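# Swing a box's lid open to vertical or beyond

## Task

Raise the lid of the box (its tab starts tucked inside the wall that carries the thumb notch) until it stands roughly upright or leans further back, with the box still standing upright; then release it and pull the grippers away. It only counts if the lid stays open on its own once the robot no longer touches it.

## Robot and tools

Setup: two arms, left_arm and right_arm, mounted on opposite sides of a table; left_arm's base is on the +y side. The names do not refer to sides of any camera picture. All poses use one scene frame: origin at the table centre, +z up, tabletop surface at z = +0.020 m. Each gripper's fingers extend along its own +x axis and close along its own y axis. The reported end_effector_position is the spot midway between the finger pads, 3 to 4 cm back from the tips. Joint ranges (rad, base to gripper): waist -3.054 to 3.054, shoulder 0.000 to 3.142, elbow 0.000 to 2.356, wrist pitch -1.571 to 1.571, wrist yaw -1.571 to 1.571, wrist roll -3.142 to 3.142. Load limits (N m): waist 17, shoulder 21.1, elbow 21, wrist pitch 5.55, wrist yaw 5.53, wrist roll 5.19, including any held weight.

Row format (used by both motion tools): a single flat list of 16 numbers covering both arms, always all 16 even if one arm is idle: left_arm x, y, z, qw, qx, qy, qz, opening, then right_arm in the same order. x, y, z are an absolute goal position in metres in the scene frame; qw..qz are an absolute goal orientation quaternion, w first, same frame. Opening is a scale from -1 to 1: +1 = fully open (0.088 m), empty fingers touch near -0.80, values below that close no further. Closing from fully open takes about 0.5 s. A target lying more than 0.6 m from the arm's last reported position along any of its gripper axes gets the call refused (nothing is sent). On every control step the command is clipped to within 70 mm and 16 degrees of the measured pose; position is favoured over orientation if both cannot be met. To hold an arm still, resend its last reported position together with the same quaternion you have been commanding (not the drifted reported one) and the desired opening.

execute_actions: argument actions is a list holding zero or one item. Empty list: just returns the current state. {"rows": [...], "steps": n}: up to 15 rows, n up to 15 steps of 1/30 s each (default 15); one row per step, the final row repeated if rows run short. {"steps": n} alone (n up to 300) is a wait measured from the previous result. Optional pictures (true/false) controls camera images.

move: target is one 16-number row as above (absolute poses); speed is the path's top speed in m/s, 0.002 to 0.5, default 0.25, rotation capped at twice that in rad/s. Each gripper follows a straight line to its pose, both finishing together, lasting 0.5 to 10 s (cut off at 10 s). Rotation takes the shorter direction. Opening is applied at the start. Paths ignore obstacles and the other arm; grippers lag, drift and may overshoot speed, especially with an outstretched arm. Faster moves and targets set deeper past a contact mean harder impacts and presses. Its result adds a move: line giving the outcome (done, off_target, moving, held, fault; if only one arm is named the other is done) and limits (paced = the commanded pose was clipped; held = some steps were blocked, after which the arm may surge fast), plus each gripper's distance from its pose.

wait: seconds, 0 to 10; nothing new is commanded meanwhile.
zoom_image: camera (cam_head_left, cam_head_right, cam_high, cam_low, cam_left_wrist, cam_right_wrist, each 504x504) and region [x0, y0, x1, y1] in pixels from the top-left, at most 504 by 504; gives a sharper crop of that camera's latest image.
finished_scene: scene = number of the current scene; ends and grades it, irreversible.

Reading results: the state line lists each arm's position, quaternion and linear/angular velocities; printed positions can be off, more at long reach. A Hand target line shows where the controller is currently steering each gripper. After an action ends an arm continues only to its last clipped pose, so check the result and command the remainder. pose unreachable means a clearance check altered or blocked that arm's command; HELD marks steps where this happened. grip_measured uses the opening scale; each gripper has a fixed error up to about 1 mm, and when squeezing something hard it reads up to about 3 mm (0.061) narrower than the pads. To hold firmly command roughly 0.07 below grip_measured; parts under about 3 mm thick get proportionally less force. Pad force tops out near 34 to 49 N. grip_effort_n is motor effort (negative = closing), capped near 83 N, with offset and noise, and it stays nonzero at rest. Joint torques and external torque estimates include friction, offsets and noise. MOTOR HOT appears from 50 °C; at 95 °C an OVER-TEMPERATURE FAULT holds the arm and may cut its power, so avoid long loaded holds. A TORQUE FAULT (a joint hitting its load limit) freezes that arm for 10 seconds.

Practical notes: friction can leave a gripper short of target or slightly tilted, and small moves may not happen; verify pose after each move and correct tilt. The simulation keeps running while you compose replies. Occasional tugs on held parts or pushes on loose objects may occur. Avoid: arm-to-arm contact, knocking anything off the table, tipping the box, slams, fast or hard pushes, and drops. Finish by opening the gripper and backing away so the lid rests open unaided.

Each tool is called after "Emit:" in YAML: its name, and indented under it one key for each argument.

## Session

Emit:
execute_actions:
  actions: []

Scene clock: 0.00 s of 4100.00 s.
left_arm: end_effector_position=(+0.0740, +0.4458, +0.2713) grip_measured=+1.000 grip_effort_n=n/a end_effector_quat_wxyz=(+0.873, +0.058, +0.461, -0.150) end_effector_velocity=(-0.002, +0.000, -0.002) end_effector_angular_velocity=(+0.001, +0.010, +0.007) | right_arm: end_effector_position=(+0.0958, -0.2230, +0.3358) grip_measured=+0.996 grip_effort_n=n/a end_effector_quat_wxyz=(-0.278, +0.742, +0.523, -0.314) end_effector_velocity=(-0.002, -0.001, -0.002) end_effector_angular_velocity=(-0.014, -0.005, +0.018)
Joint positions: left_arm=[ 1.501  0.655  0.87  -1.263  0.323  0.438  0.088] | right_arm=[-0.365  1.27   0.615  0.448 -0.548 -2.398  0.088]
Joint velocities: left_arm=[-0.002 -0.002 -0.002 -0.007 -0.007 -0.007  0.   ] | right_arm=[-0.007 -0.002  0.002 -0.022 -0.022 -0.022 -0.   ]
Joint torques (N m, as the arm reports them, + toward a larger angle): no reading
External joint torques (N m, as the arm's controller estimates them; a push from outside toward a larger angle lowers the number): no reading
Motor temperatures (°C, as the motors report them): left_arm=[22 23 24 24 22 21] | right_arm=[24 25 26 24 24 24]
Heat: left arm: hottest elbow 24 °C (+0.0 °C/min); right arm: hottest elbow 26 °C (+0.0 °C/min).
Hand target (left_arm): +0.074, +0.446, +0.271; +0.873, +0.058, +0.461, -0.150
Hand target (right_arm): +0.096, -0.223, +0.336; -0.278, +0.742, +0.523, -0.314

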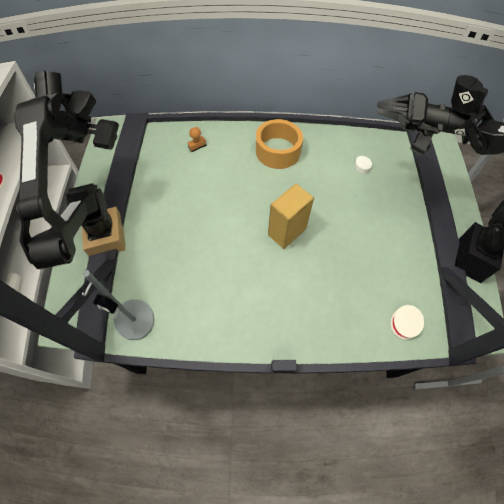

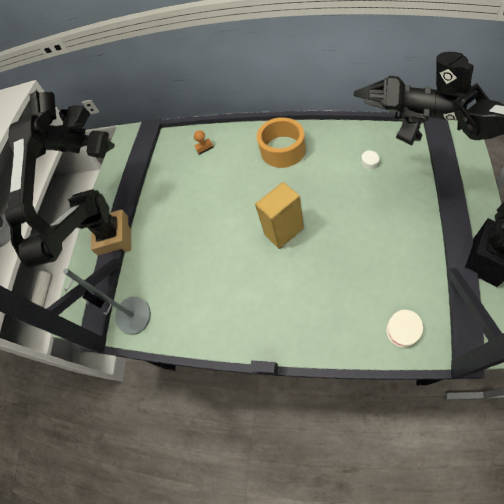

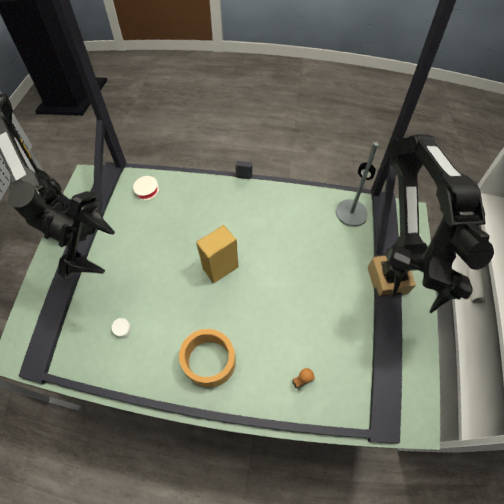

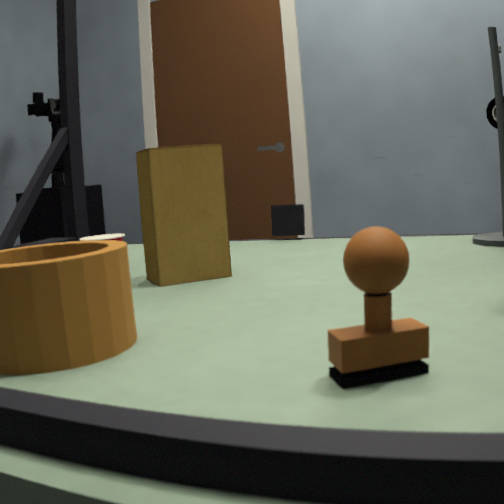

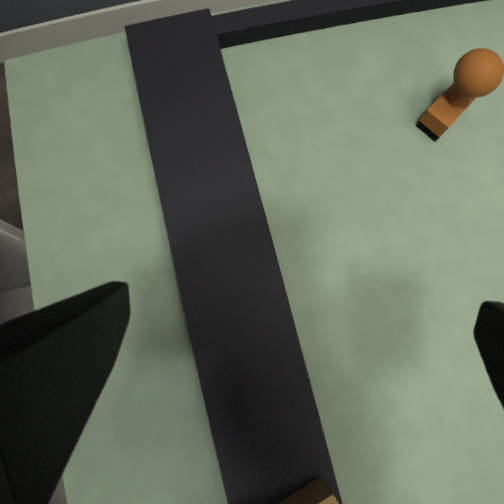

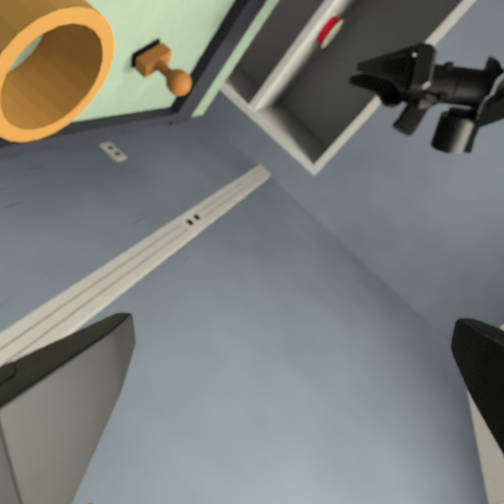

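Emit:
zoom_image:
  camera: "cam_head_left"
  region: [250,170,330,260]

Emit:
zoom_image:
  camera: "cam_high"
  region: [180,210,260,295]

Emit:
zoom_image:
  camera: "cam_low"
  region: [110,130,270,300]

Region (250, 170, 330, 260) of cam_head_left's 504x504 image, scaled by 5.600, with more detail than that image has.

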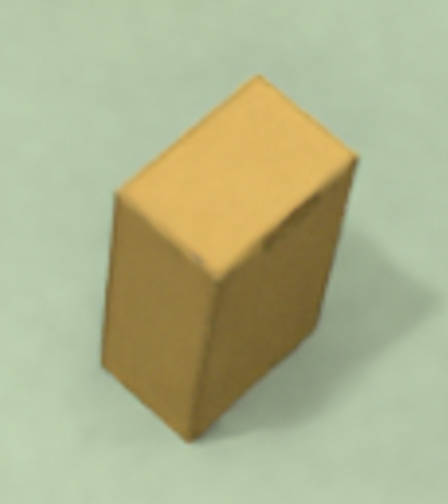

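Region (180, 210, 260, 295) of cam_high's 504x504 image, scaled by 5.929, with more detail than that image has; it fills the left 474 columns of this view, and the rest is white.

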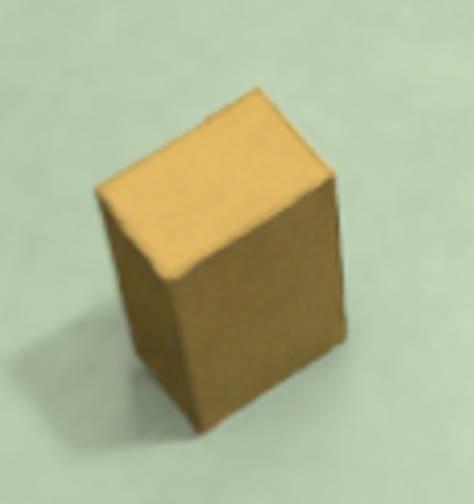

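Region (110, 130, 270, 300) of cam_low's 504x504 image, scaled by 2.965, with more detail than that image has; it fills the left 474 columns of this view, and the rest is white.

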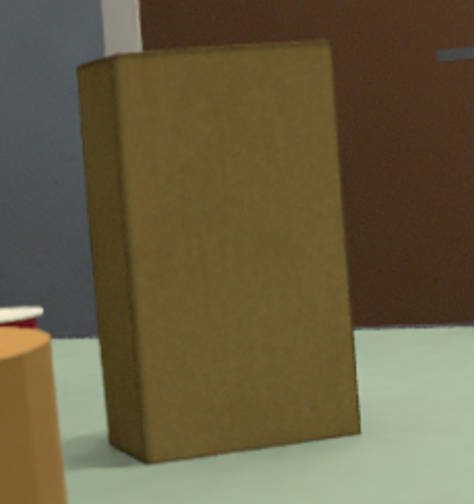

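Emit:
move:
  target: [-0.1,0.13,0.13,0.879,0.107,0.236,-0.401,1,-0.1,-0.2,0.22,0.93,-0.045,0.12,0.347,-1]
  speed: 0.3

Scene clock: 23.83 s of 4100.00 s.
left_arm: end_effector_position=(-0.1010, +0.1373, +0.1258) grip_measured=+1.000 grip_effort_n=-0.7 end_effector_quat_wxyz=(+0.879, +0.119, +0.240, -0.395) end_effector_velocity=(-0.000, -0.000, +0.001) end_effector_angular_velocity=(-0.014, +0.002, +0.005) | right_arm: end_effector_position=(-0.0977, -0.2038, +0.2178) grip_measured=-0.801 grip_effort_n=-83.5 end_effector_quat_wxyz=(+0.929, -0.059, +0.115, +0.346) end_effector_velocity=(-0.001, +0.002, -0.002) end_effector_angular_velocity=(-0.020, +0.009, +0.013)
Joint positions: left_arm=[-0.742  1.67   0.614  0.042 -0.918 -0.885  0.088] | right_arm=[0.83  1.61  0.511 0.422 1.153 0.601 0.   ]
Joint velocities: left_arm=[-0.002 -0.002 -0.002  0.007 -0.007 -0.007  0.   ] | right_arm=[-0.002 -0.002  0.012 -0.037 -0.022  0.007  0.   ]
Joint torques (N m, as the arm reports them, + toward a larger angle): left_arm=[-0.2  -4.1   6.25  1.35 -0.78  0.19] | right_arm=[ 0.25 -5.54  6.38  0.65  0.41  0.26]
External joint torques (N m, as the arm's controller estimates them; a push from outside toward a larger angle lowers the number): left_arm=[-0.19  1.21  1.67  0.36 -0.3   0.19] | right_arm=[ 0.24 -0.57  1.7  -0.55  0.02  0.25]
Motor temperatures (°C, as the motors report them): left_arm=[22 23 27 26 22 21] | right_arm=[24 26 29 27 24 24]
Heat: left arm: hottest elbow 27 °C (+7.6 °C/min); right arm: hottest elbow 29 °C (+7.6 °C/min).
Hand target (left_arm): -0.103, +0.134, +0.128; +0.879, +0.117, +0.237, -0.397
Hand target (right_arm): -0.099, -0.202, +0.221; +0.930, -0.050, +0.116, +0.346
Off the commanded pose (left_arm): 0.008 m, 2 deg.
Off the commanded pose (right_arm): 0.005 m, 2 deg.
After step 90, 16.10 s passed at rest.
move: done

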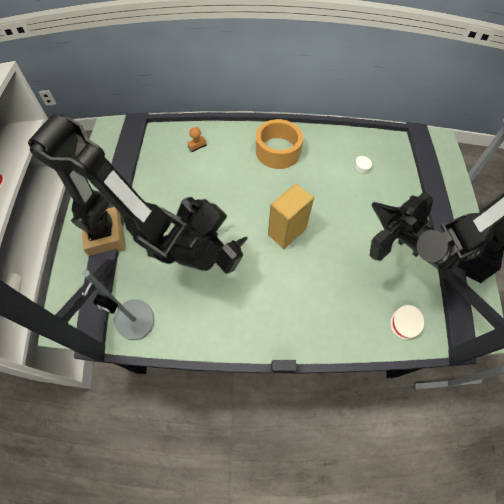

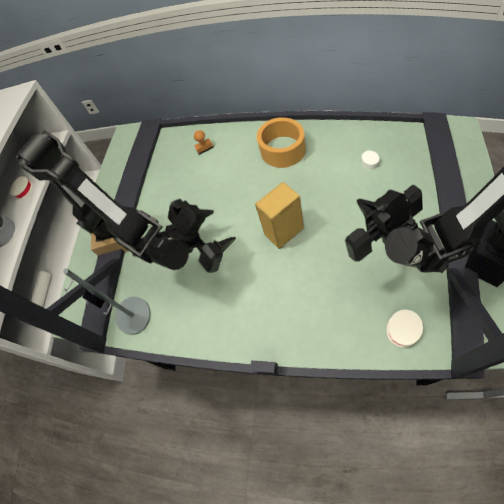

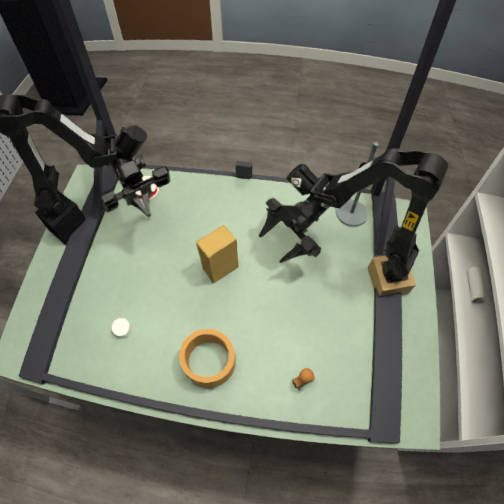

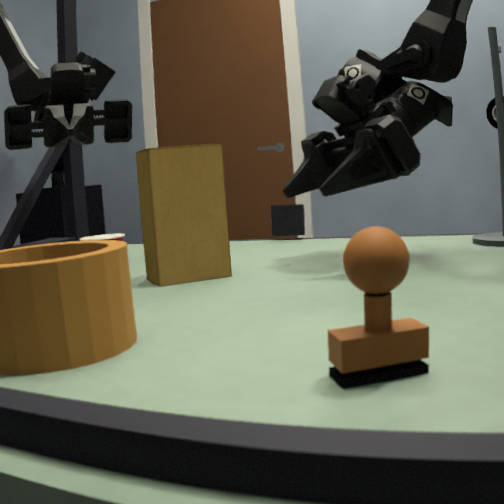

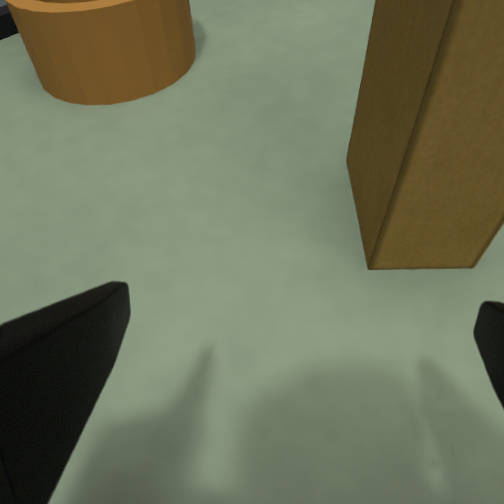

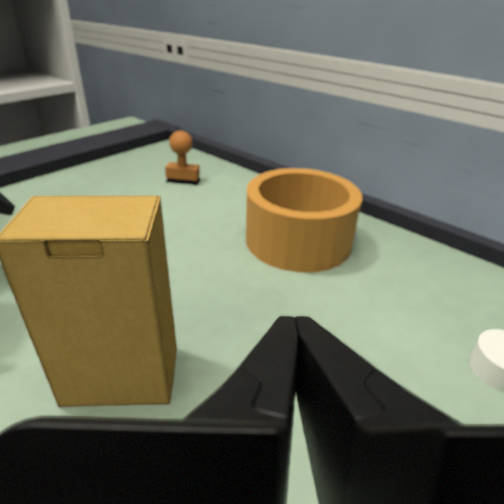

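Emit:
move:
  target: [-0.145,0.09,0.10,0.879,0.107,0.236,-0.401,1,-0.17,-0.12,0.2,0.93,-0.045,0.12,0.347,-1]

Scene clock: 32.10 s of 4100.00 s.
left_arm: end_effector_position=(-0.1426, +0.0932, +0.0990) grip_measured=+1.000 grip_effort_n=0.2 end_effector_quat_wxyz=(+0.878, +0.112, +0.237, -0.401) end_effector_velocity=(+0.001, +0.002, -0.001) end_effector_angular_velocity=(+0.003, -0.007, +0.005) | right_arm: end_effector_position=(-0.1688, -0.1221, +0.2020) grip_measured=-0.801 grip_effort_n=-83.5 end_effector_quat_wxyz=(+0.929, -0.045, +0.119, +0.349) end_effector_velocity=(-0.001, +0.003, -0.001) end_effector_angular_velocity=(-0.015, +0.004, -0.003)
Joint positions: left_arm=[-0.8    1.944  0.826  0.066 -0.95  -0.952  0.088] | right_arm=[0.932 1.982 0.962 0.188 1.222 0.8   0.   ]
Joint velocities: left_arm=[-0.002  0.002 -0.002 -0.007 -0.007 -0.007  0.   ] | right_arm=[-0.002  0.007  0.027 -0.051 -0.007  0.022  0.   ]
Joint torques (N m, as the arm reports them, + toward a larger angle): left_arm=[-0.38 -5.47  5.86  0.94 -0.8  -0.21] | right_arm=[ 0.06 -6.37  6.5   0.52  0.5   0.23]
External joint torques (N m, as the arm's controller estimates them; a push from outside toward a larger angle lowers the number): left_arm=[-0.35  1.48  1.59  0.02 -0.3  -0.21] | right_arm=[ 0.06  1.43  1.65 -0.54  0.02  0.22]
Motor temperatures (°C, as the motors report them): left_arm=[22 24 28 27 23 22] | right_arm=[24 27 29 27 24 24]
Heat: left arm: hottest elbow 28 °C (+7.5 °C/min); right arm: hottest elbow 29 °C (+5.6 °C/min).
Hand target (left_arm): -0.145, +0.091, +0.100; +0.879, +0.107, +0.236, -0.401
Hand target (right_arm): -0.170, -0.120, +0.200; +0.929, -0.045, +0.119, +0.347
Off the commanded pose (left_arm): 0.004 m, 1 deg.
Off the commanded pose (right_arm): 0.003 m, 0 deg.
After step 90, 4.23 s passed at rest.
move: done

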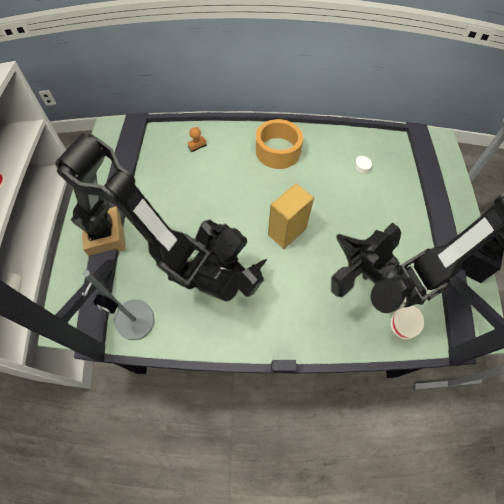

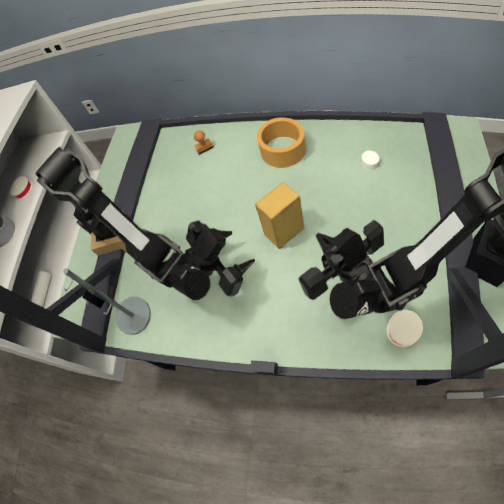

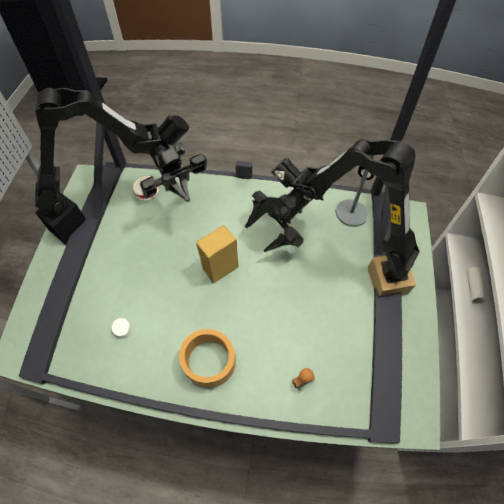

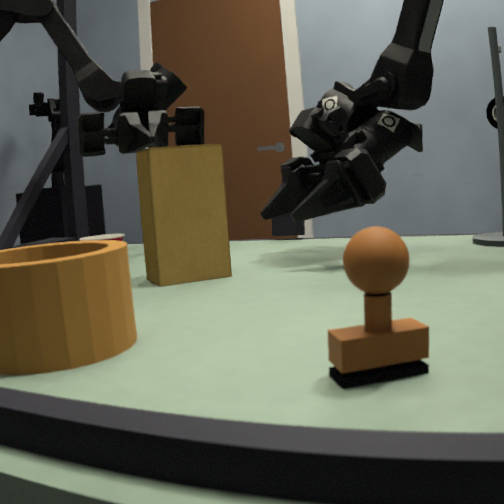

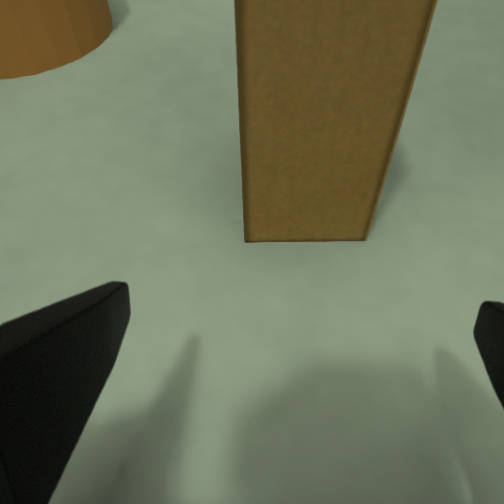

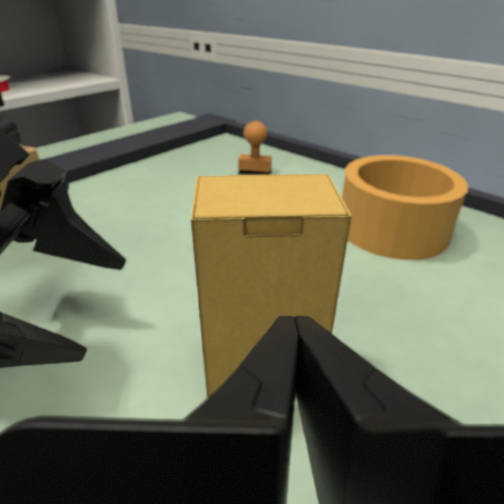

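Emit:
move:
  target: [-0.073,0.008,0.075,0.879,0.107,0.236,-0.401,1,-0.14,-0.094,0.19,0.93,-0.045,0.12,0.347,-1]
  speed: 0.08

Scene clock: 39.60 s of 4100.00 s.
left_arm: end_effector_position=(-0.0748, +0.0115, +0.0750) grip_measured=+1.000 grip_effort_n=-0.7 end_effector_quat_wxyz=(+0.879, +0.107, +0.237, -0.401) end_effector_velocity=(-0.000, -0.000, -0.001) end_effector_angular_velocity=(+0.002, -0.002, +0.006) | right_arm: end_effector_position=(-0.1403, -0.0967, +0.1924) grip_measured=-0.801 grip_effort_n=-83.5 end_effector_quat_wxyz=(+0.929, -0.042, +0.121, +0.347) end_effector_velocity=(+0.001, -0.001, -0.003) end_effector_angular_velocity=(-0.029, -0.014, +0.009)
Joint positions: left_arm=[-0.523  2.155  0.975  0.396 -0.782 -0.615  0.088] | right_arm=[0.83  2.045 0.966 0.412 1.148 0.63  0.   ]
Joint velocities: left_arm=[-0.002  0.007  0.007 -0.007 -0.007 -0.007  0.   ] | right_arm=[-0.002  0.002 -0.002 -0.007 -0.007 -0.022  0.   ]
Joint torques (N m, as the arm reports them, + toward a larger angle): left_arm=[ 0.37 -6.77  5.93  1.58 -0.25  0.16] | right_arm=[-0.3  -6.7   6.41  1.1   0.3  -0.2 ]
External joint torques (N m, as the arm's controller estimates them; a push from outside toward a larger angle lowers the number): left_arm=[0.35 1.57 1.61 0.34 0.11 0.15] | right_arm=[-0.25  1.28  1.76 -0.07 -0.09 -0.21]
Motor temperatures (°C, as the motors report them): left_arm=[22 25 28 27 23 22] | right_arm=[24 27 30 27 24 24]
Heat: left arm: hottest elbow 28 °C (+6.1 °C/min); right arm: hottest elbow 30 °C (+6.1 °C/min).
Hand target (left_arm): -0.074, +0.008, +0.075; +0.878, +0.106, +0.236, -0.402
Hand target (right_arm): -0.140, -0.094, +0.190; +0.929, -0.045, +0.120, +0.347
Off the commanded pose (left_arm): 0.004 m, 0 deg.
Off the commanded pose (right_arm): 0.004 m, 0 deg.
After step 90, 2.67 s passed at rest.
move: done

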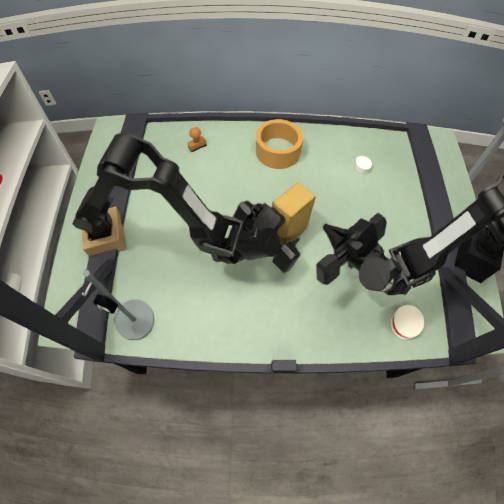

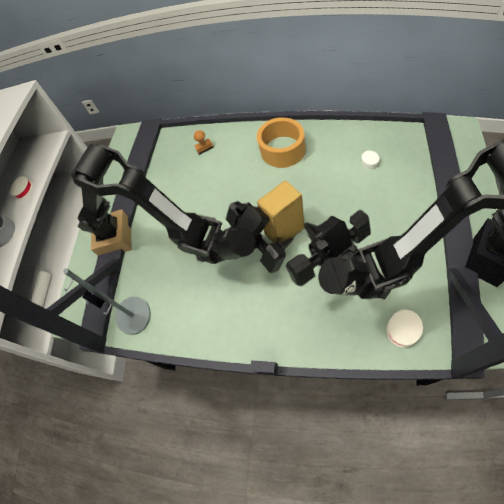

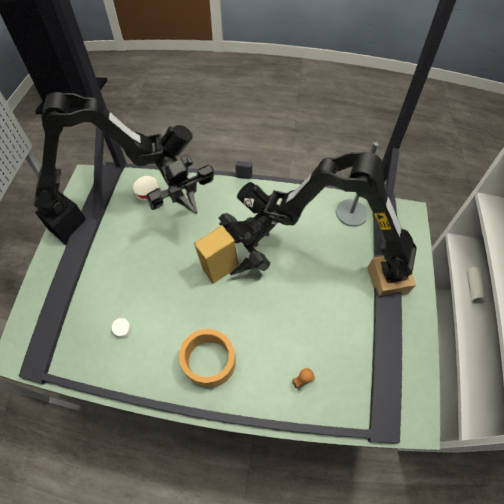

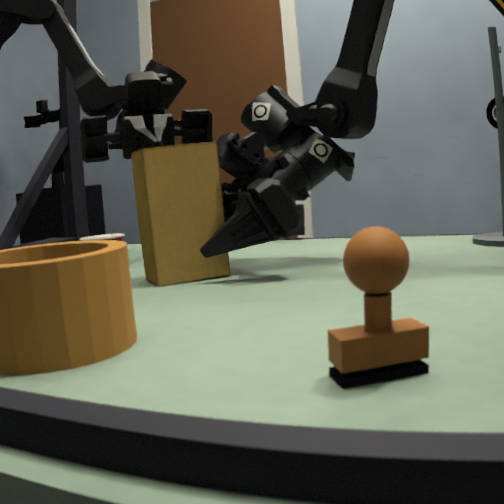

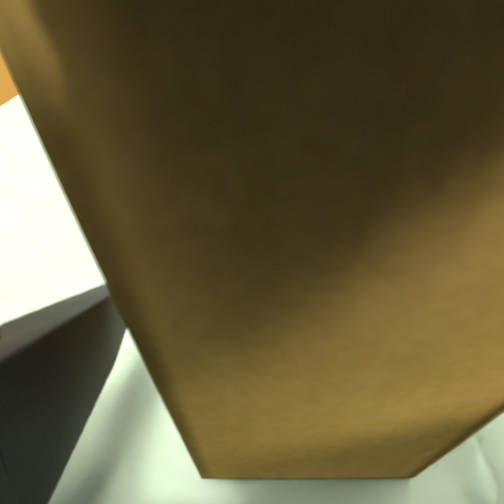

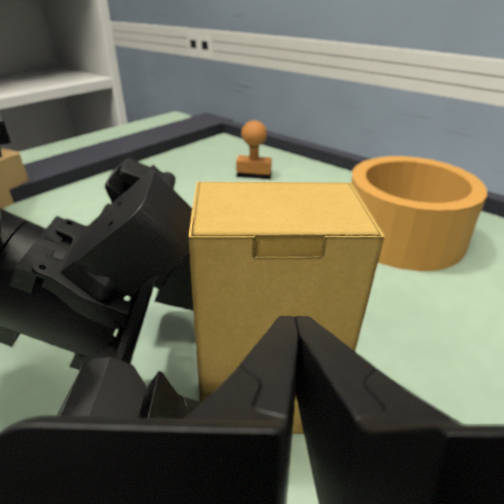

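Emit:
move:
  target: [-0.075,0.011,0.065,0.902,0.054,0.119,-0.411,1,-0.14,-0.094,0.19,0.93,-0.045,0.12,0.347,-1]
  speed: 0.1

Emit:
move:
  target: [-0.075,0.011,0.065,0.902,0.054,0.119,-0.411,0.2,-0.119,-0.083,0.18,0.93,-0.045,0.12,0.347,-1]
  speed: 0.05

Scene clock: 46.97 s of 4100.00 s.
left_arm: end_effector_position=(-0.0743, +0.0073, +0.0705) grip_measured=+1.000 grip_effort_n=-0.7 end_effector_quat_wxyz=(+0.902, +0.045, +0.120, -0.412) end_effector_velocity=(-0.003, +0.000, +0.002) end_effector_angular_velocity=(-0.003, -0.015, -0.006) | right_arm: end_effector_position=(-0.1402, -0.0964, +0.1925) grip_measured=-0.801 grip_effort_n=-83.5 end_effector_quat_wxyz=(+0.929, -0.042, +0.121, +0.347) end_effector_velocity=(+0.000, +0.001, +0.000) end_effector_angular_velocity=(-0.020, -0.011, +0.009)
Joint positions: left_arm=[-0.554  2.338  0.903  0.996 -0.933 -0.379  0.088] | right_arm=[0.83  2.046 0.966 0.415 1.147 0.627 0.   ]
Joint velocities: left_arm=[-0.007  0.002 -0.002  0.022 -0.007  0.022  0.   ] | right_arm=[-0.002 -0.002  0.002 -0.007 -0.007 -0.022  0.   ]
Joint torques (N m, as the arm reports them, + toward a larger angle): left_arm=[-0.26 -6.74  2.66  1.7  -0.51  0.17] | right_arm=[-0.29 -6.73  6.33  1.1   0.29 -0.2 ]
External joint torques (N m, as the arm's controller estimates them; a push from outside toward a larger angle lowers the number): left_arm=[-0.25  1.65 -0.68  0.31 -0.28  0.16] | right_arm=[-0.33  1.39  1.56 -0.11 -0.09 -0.21]
Motor temperatures (°C, as the motors report them): left_arm=[22 27 29 28 23 22] | right_arm=[24 28 30 27 24 24]
Heat: left arm: hottest elbow 29 °C (+6.4 °C/min); right arm: hottest elbow 30 °C (+5.1 °C/min).
Hand target (left_arm): -0.075, +0.011, +0.066; +0.902, +0.054, +0.118, -0.411
Hand target (right_arm): -0.140, -0.094, +0.190; +0.929, -0.045, +0.120, +0.347
Off the commanded pose (left_arm): 0.007 m, 1 deg.
Off the commanded pose (right_arm): 0.004 m, 0 deg.
After step 90, 2.70 s passed at rest.
move: done

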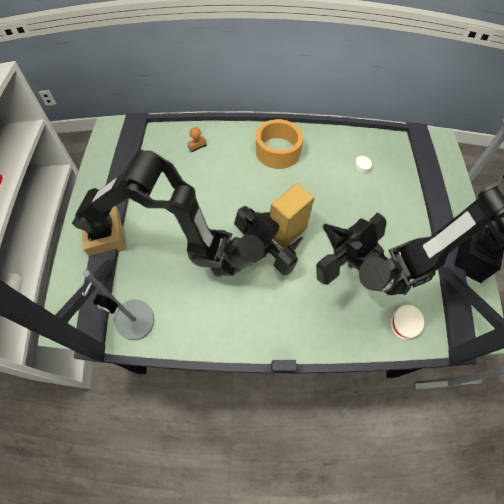

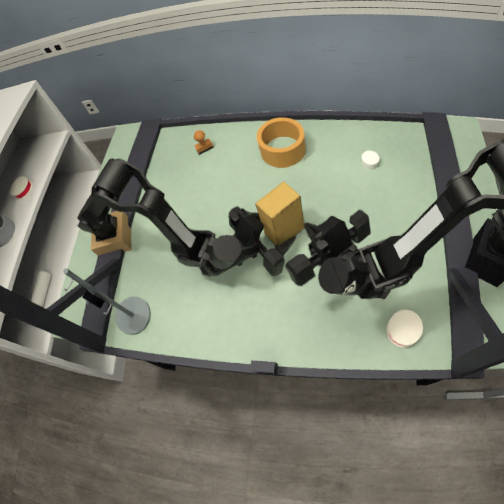

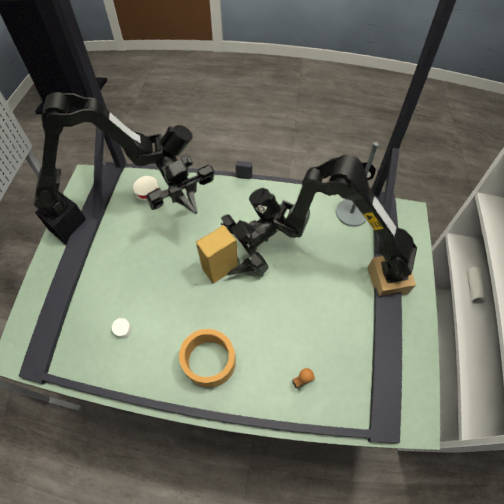

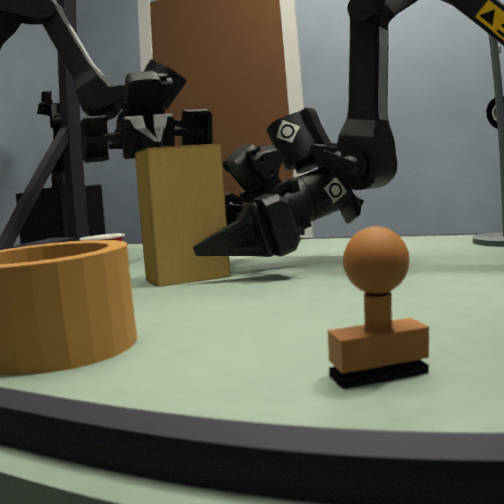

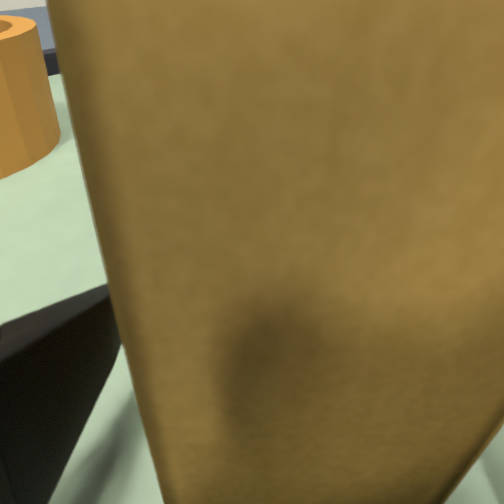

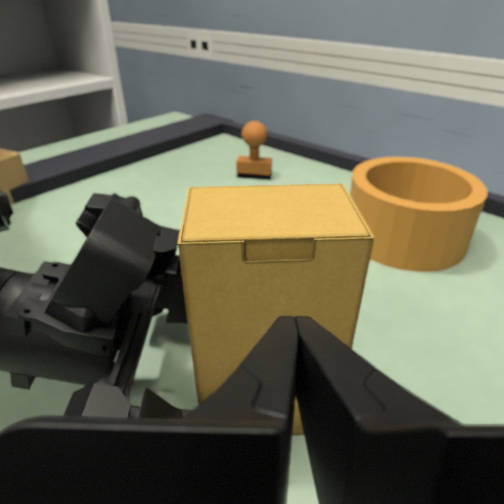

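Scene clock: 47.87 s of 4100.00 s.
left_arm: end_effector_position=(-0.0743, +0.0072, +0.0705) grip_measured=+0.298 grip_effort_n=-83.5 end_effector_quat_wxyz=(+0.902, +0.045, +0.120, -0.412) end_effector_velocity=(+0.001, +0.003, -0.003) end_effector_angular_velocity=(+0.011, -0.002, +0.006) | right_arm: end_effector_position=(-0.1198, -0.0838, +0.1848) grip_measured=-0.801 grip_effort_n=-83.5 end_effector_quat_wxyz=(+0.929, -0.038, +0.121, +0.347) end_effector_velocity=(+0.000, +0.000, -0.001) end_effector_angular_velocity=(-0.004, -0.000, +0.006)
Joint positions: left_arm=[-0.554  2.339  0.903  0.998 -0.933 -0.379  0.054] | right_arm=[0.766 2.089 0.966 0.541 1.097 0.544 0.   ]
Joint velocities: left_arm=[-0.002  0.002 -0.007 -0.007 -0.007 -0.007 -0.   ] | right_arm=[-0.002  0.002 -0.002  0.007 -0.007 -0.007  0.   ]
Joint torques (N m, as the arm reports them, + toward a larger angle): left_arm=[-0.36 -6.7   2.52  1.69 -0.47  0.12] | right_arm=[-0.26 -6.83  5.43  1.16  0.23 -0.22]
External joint torques (N m, as the arm's controller estimates them; a push from outside toward a larger angle lowers the number): left_arm=[-0.32  1.61 -0.77  0.31 -0.24  0.11] | right_arm=[-0.24  1.35  0.86 -0.08 -0.11 -0.22]
Motor temperatures (°C, as the motors report them): left_arm=[22 27 29 28 23 22] | right_arm=[24 28 30 27 24 24]
Heat: left arm: hottest elbow 29 °C (+6.3 °C/min); right arm: hottest elbow 30 °C (+5.0 °C/min).
Hand target (left_arm): -0.075, +0.011, +0.065; +0.902, +0.054, +0.119, -0.411
Hand target (right_arm): -0.119, -0.083, +0.180; +0.929, -0.045, +0.120, +0.347
Off the commanded pose (left_arm): 0.007 m, 1 deg.
Off the commanded pose (right_arm): 0.005 m, 1 deg.
move: done

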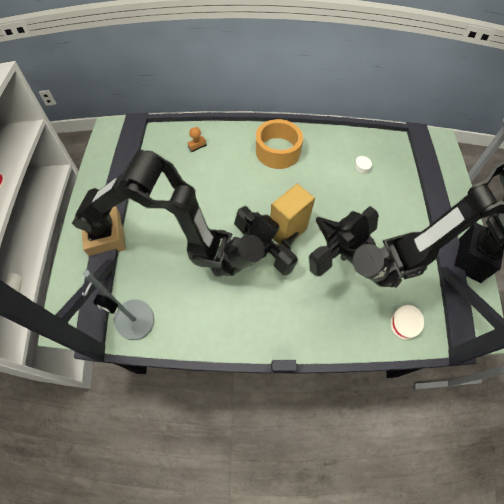

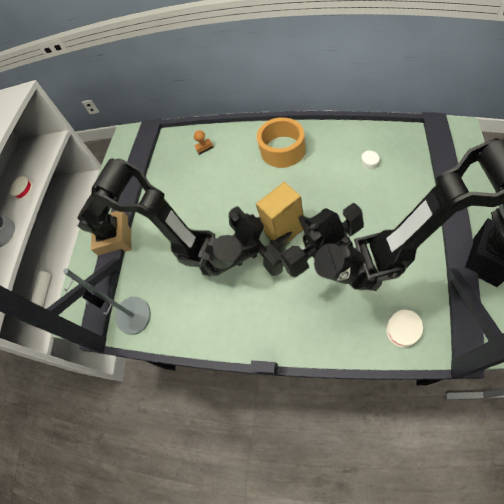

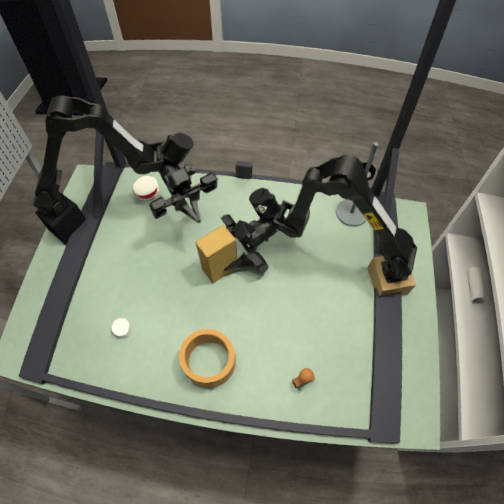

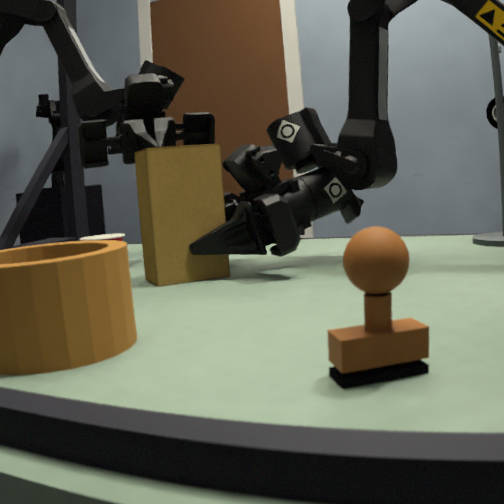

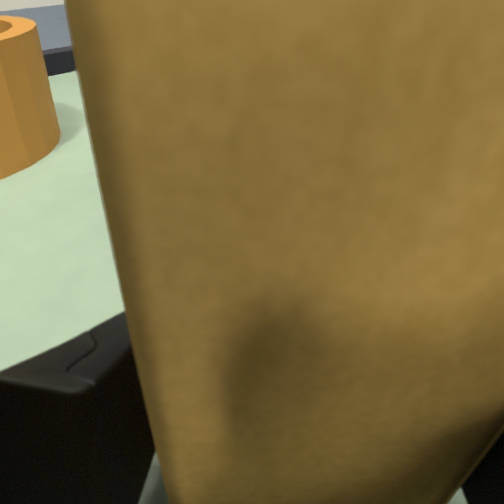

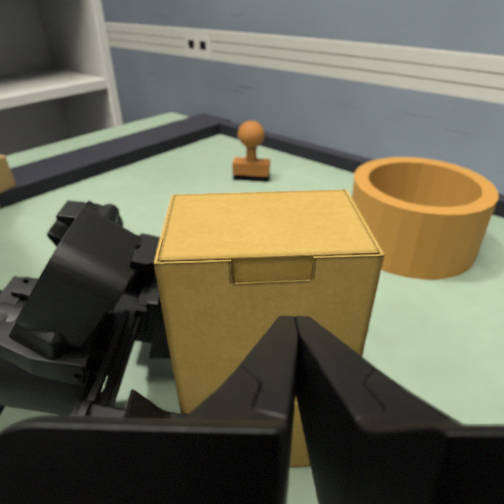

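Emit:
move:
  target: [-0.075,0.011,0.065,0.902,0.054,0.119,-0.411,0.2,-0.106,-0.066,0.172,0.93,-0.045,0.12,0.347,-1]
  speed: 0.04

Scene clock: 53.47 s of 4100.00 s.
left_arm: end_effector_position=(-0.0743, +0.0072, +0.0705) grip_measured=+0.298 grip_effort_n=-83.5 end_effector_quat_wxyz=(+0.902, +0.045, +0.120, -0.412) end_effector_velocity=(-0.002, +0.002, -0.002) end_effector_angular_velocity=(+0.025, -0.014, -0.003) | right_arm: end_effector_position=(-0.1064, -0.0686, +0.1751) grip_measured=-0.801 grip_effort_n=-83.5 end_effector_quat_wxyz=(+0.929, -0.041, +0.121, +0.346) end_effector_velocity=(-0.000, +0.003, +0.003) end_effector_angular_velocity=(+0.011, +0.010, +0.002)
Joint positions: left_arm=[-0.554  2.339  0.903  0.998 -0.933 -0.379  0.054] | right_arm=[0.72  2.149 1.005 0.602 1.057 0.491 0.   ]
Joint velocities: left_arm=[-0.007 -0.002 -0.002 -0.022 -0.007  0.007  0.   ] | right_arm=[-0.002 -0.002  0.012 -0.007 -0.007  0.007  0.   ]
Joint torques (N m, as the arm reports them, + toward a larger angle): left_arm=[-0.32 -6.71  2.56  1.71 -0.45  0.11] | right_arm=[-0.25 -7.12  6.24  1.21  0.22 -0.21]
External joint torques (N m, as the arm's controller estimates them; a push from outside toward a larger angle lowers the number): left_arm=[-0.22  1.69 -0.78  0.32 -0.22  0.1 ] | right_arm=[-0.24  1.59  1.58 -0.12 -0.09 -0.22]
Motor temperatures (°C, as the motors report them): left_arm=[22 28 28 28 23 22] | right_arm=[24 29 30 28 24 24]
Heat: left arm: hottest shoulder 28 °C (+4.5 °C/min); right arm: hottest elbow 30 °C (+4.5 °C/min).
Hand target (left_arm): -0.075, +0.011, +0.065; +0.902, +0.054, +0.119, -0.411
Hand target (right_arm): -0.106, -0.066, +0.172; +0.929, -0.045, +0.120, +0.347
Off the commanded pose (left_arm): 0.007 m, 1 deg.
Off the commanded pose (right_arm): 0.004 m, 0 deg.
After step 90, 1.63 s passed at rest.
move: done

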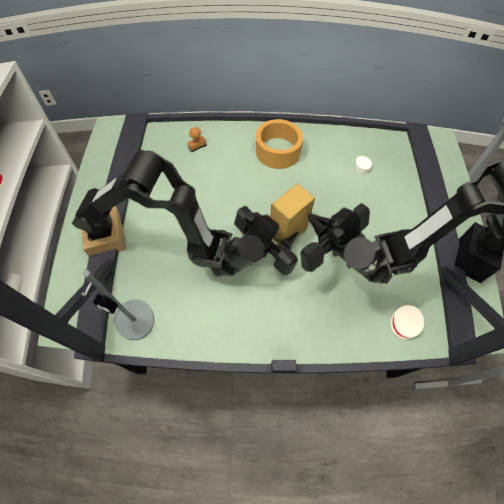

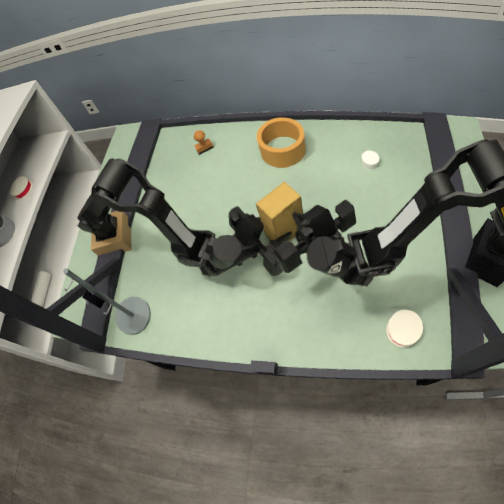

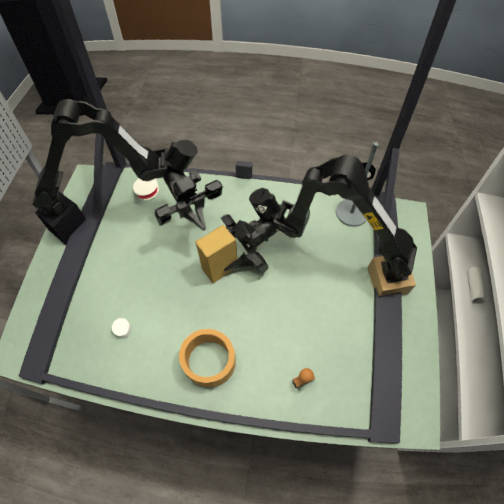

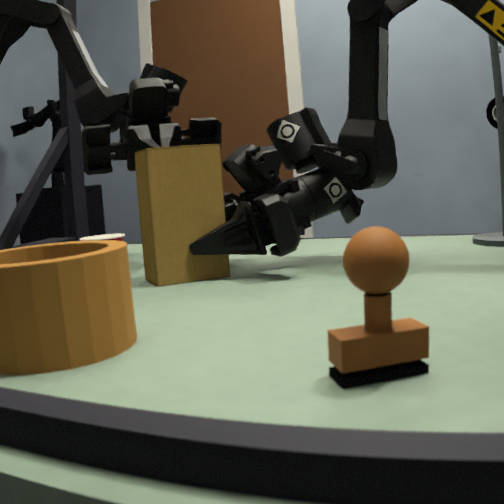

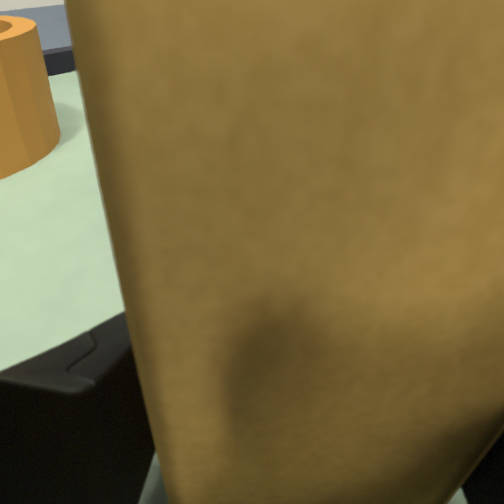

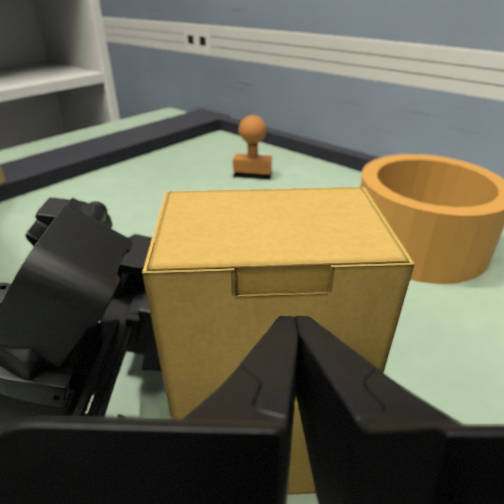

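Emit:
move:
  target: [-0.075,0.011,0.065,0.902,0.054,0.119,-0.411,0.2,-0.096,-0.057,0.173,0.93,-0.045,0.12,0.347,-1]
  speed: 0.02

Emit:
zoom_image:
  camera: "cam_high"
  region: [170,190,260,270]

Scene clock: 59.70 s of 4100.00 s.
left_arm: end_effector_position=(-0.0743, +0.0072, +0.0705) grip_measured=+0.298 grip_effort_n=-83.5 end_effector_quat_wxyz=(+0.902, +0.045, +0.120, -0.412) end_effector_velocity=(+0.002, +0.004, -0.002) end_effector_angular_velocity=(+0.014, -0.009, +0.019) | right_arm: end_effector_position=(-0.0965, -0.0594, +0.1761) grip_measured=-0.801 grip_effort_n=-83.5 end_effector_quat_wxyz=(+0.929, -0.041, +0.121, +0.347) end_effector_velocity=(+0.000, +0.001, -0.002) end_effector_angular_velocity=(-0.013, -0.003, +0.006)
Joint positions: left_arm=[-0.554  2.339  0.903  0.998 -0.933 -0.379  0.054] | right_arm=[0.689 2.165 1.031 0.619 1.031 0.46  0.   ]
Joint velocities: left_arm=[-0.002 -0.002 -0.002 -0.022 -0.022 -0.007  0.   ] | right_arm=[-0.002  0.002  0.002 -0.007 -0.007 -0.007  0.   ]
Joint torques (N m, as the arm reports them, + toward a larger angle): left_arm=[-0.35 -6.57  2.49  1.68 -0.44  0.1 ] | right_arm=[-0.27 -7.23  6.35  1.24  0.21 -0.19]
External joint torques (N m, as the arm's controller estimates them; a push from outside toward a larger angle lowers the number): left_arm=[-0.36  1.91 -0.88  0.27 -0.2   0.09] | right_arm=[-0.31  1.49  1.73 -0.08 -0.07 -0.19]
Motor temperatures (°C, as the motors report them): left_arm=[22 29 28 29 23 22] | right_arm=[24 29 30 28 24 24]
Heat: left arm: hottest shoulder 29 °C (+5.0 °C/min); right arm: hottest elbow 30 °C (+4.0 °C/min).
Hand target (left_arm): -0.075, +0.011, +0.065; +0.902, +0.054, +0.119, -0.411
Hand target (right_arm): -0.096, -0.057, +0.173; +0.929, -0.045, +0.120, +0.347
Off the commanded pose (left_arm): 0.007 m, 1 deg.
Off the commanded pose (right_arm): 0.004 m, 0 deg.
After step 90, 2.20 s passed at rest.
move: done

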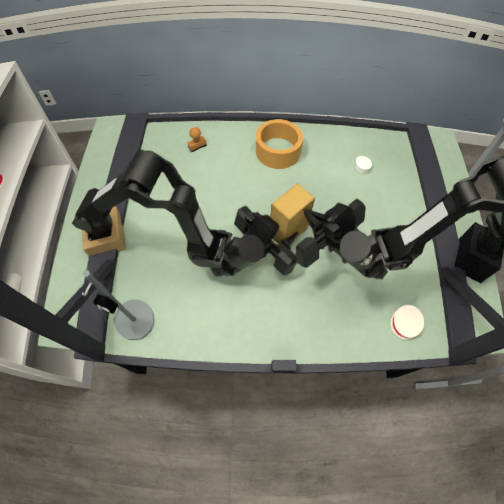

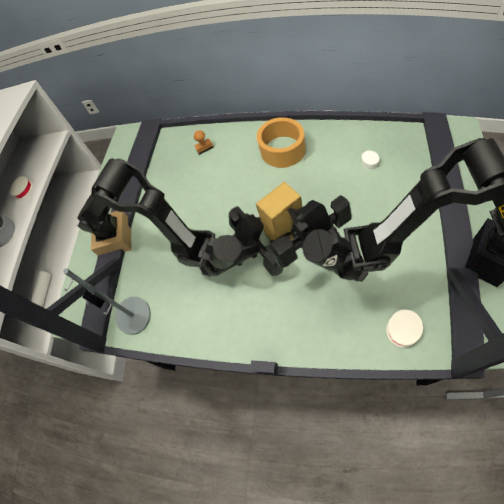

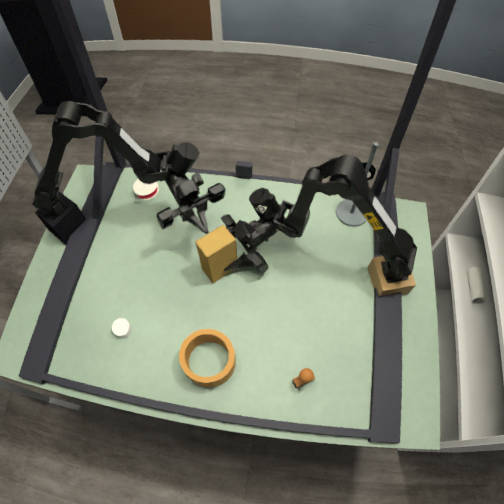

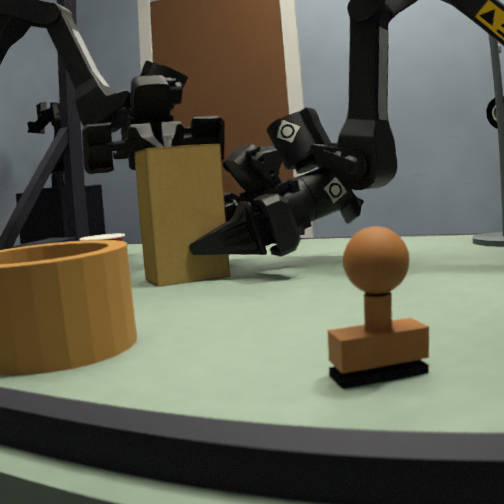

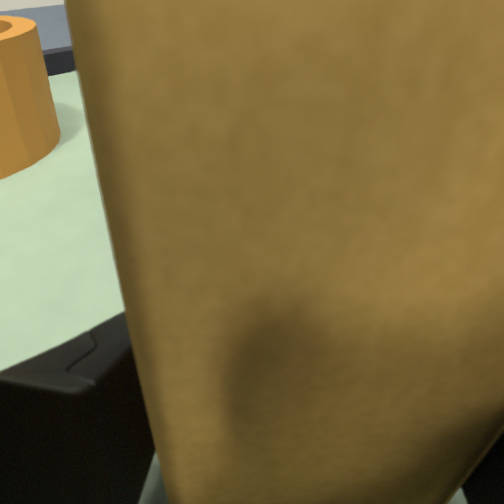

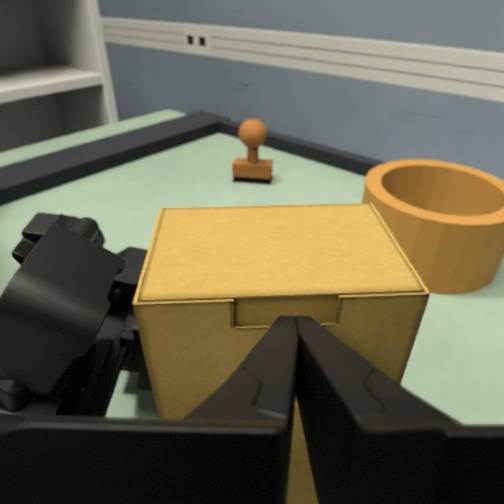

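Region (170, 190, 260, 270) of cam_high's 504x504 image, scaled by 5.600, with more detail than that image has.

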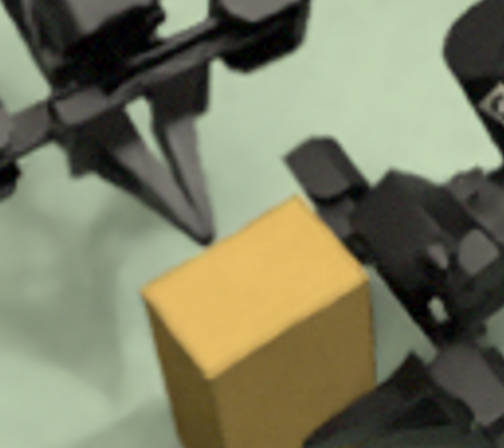

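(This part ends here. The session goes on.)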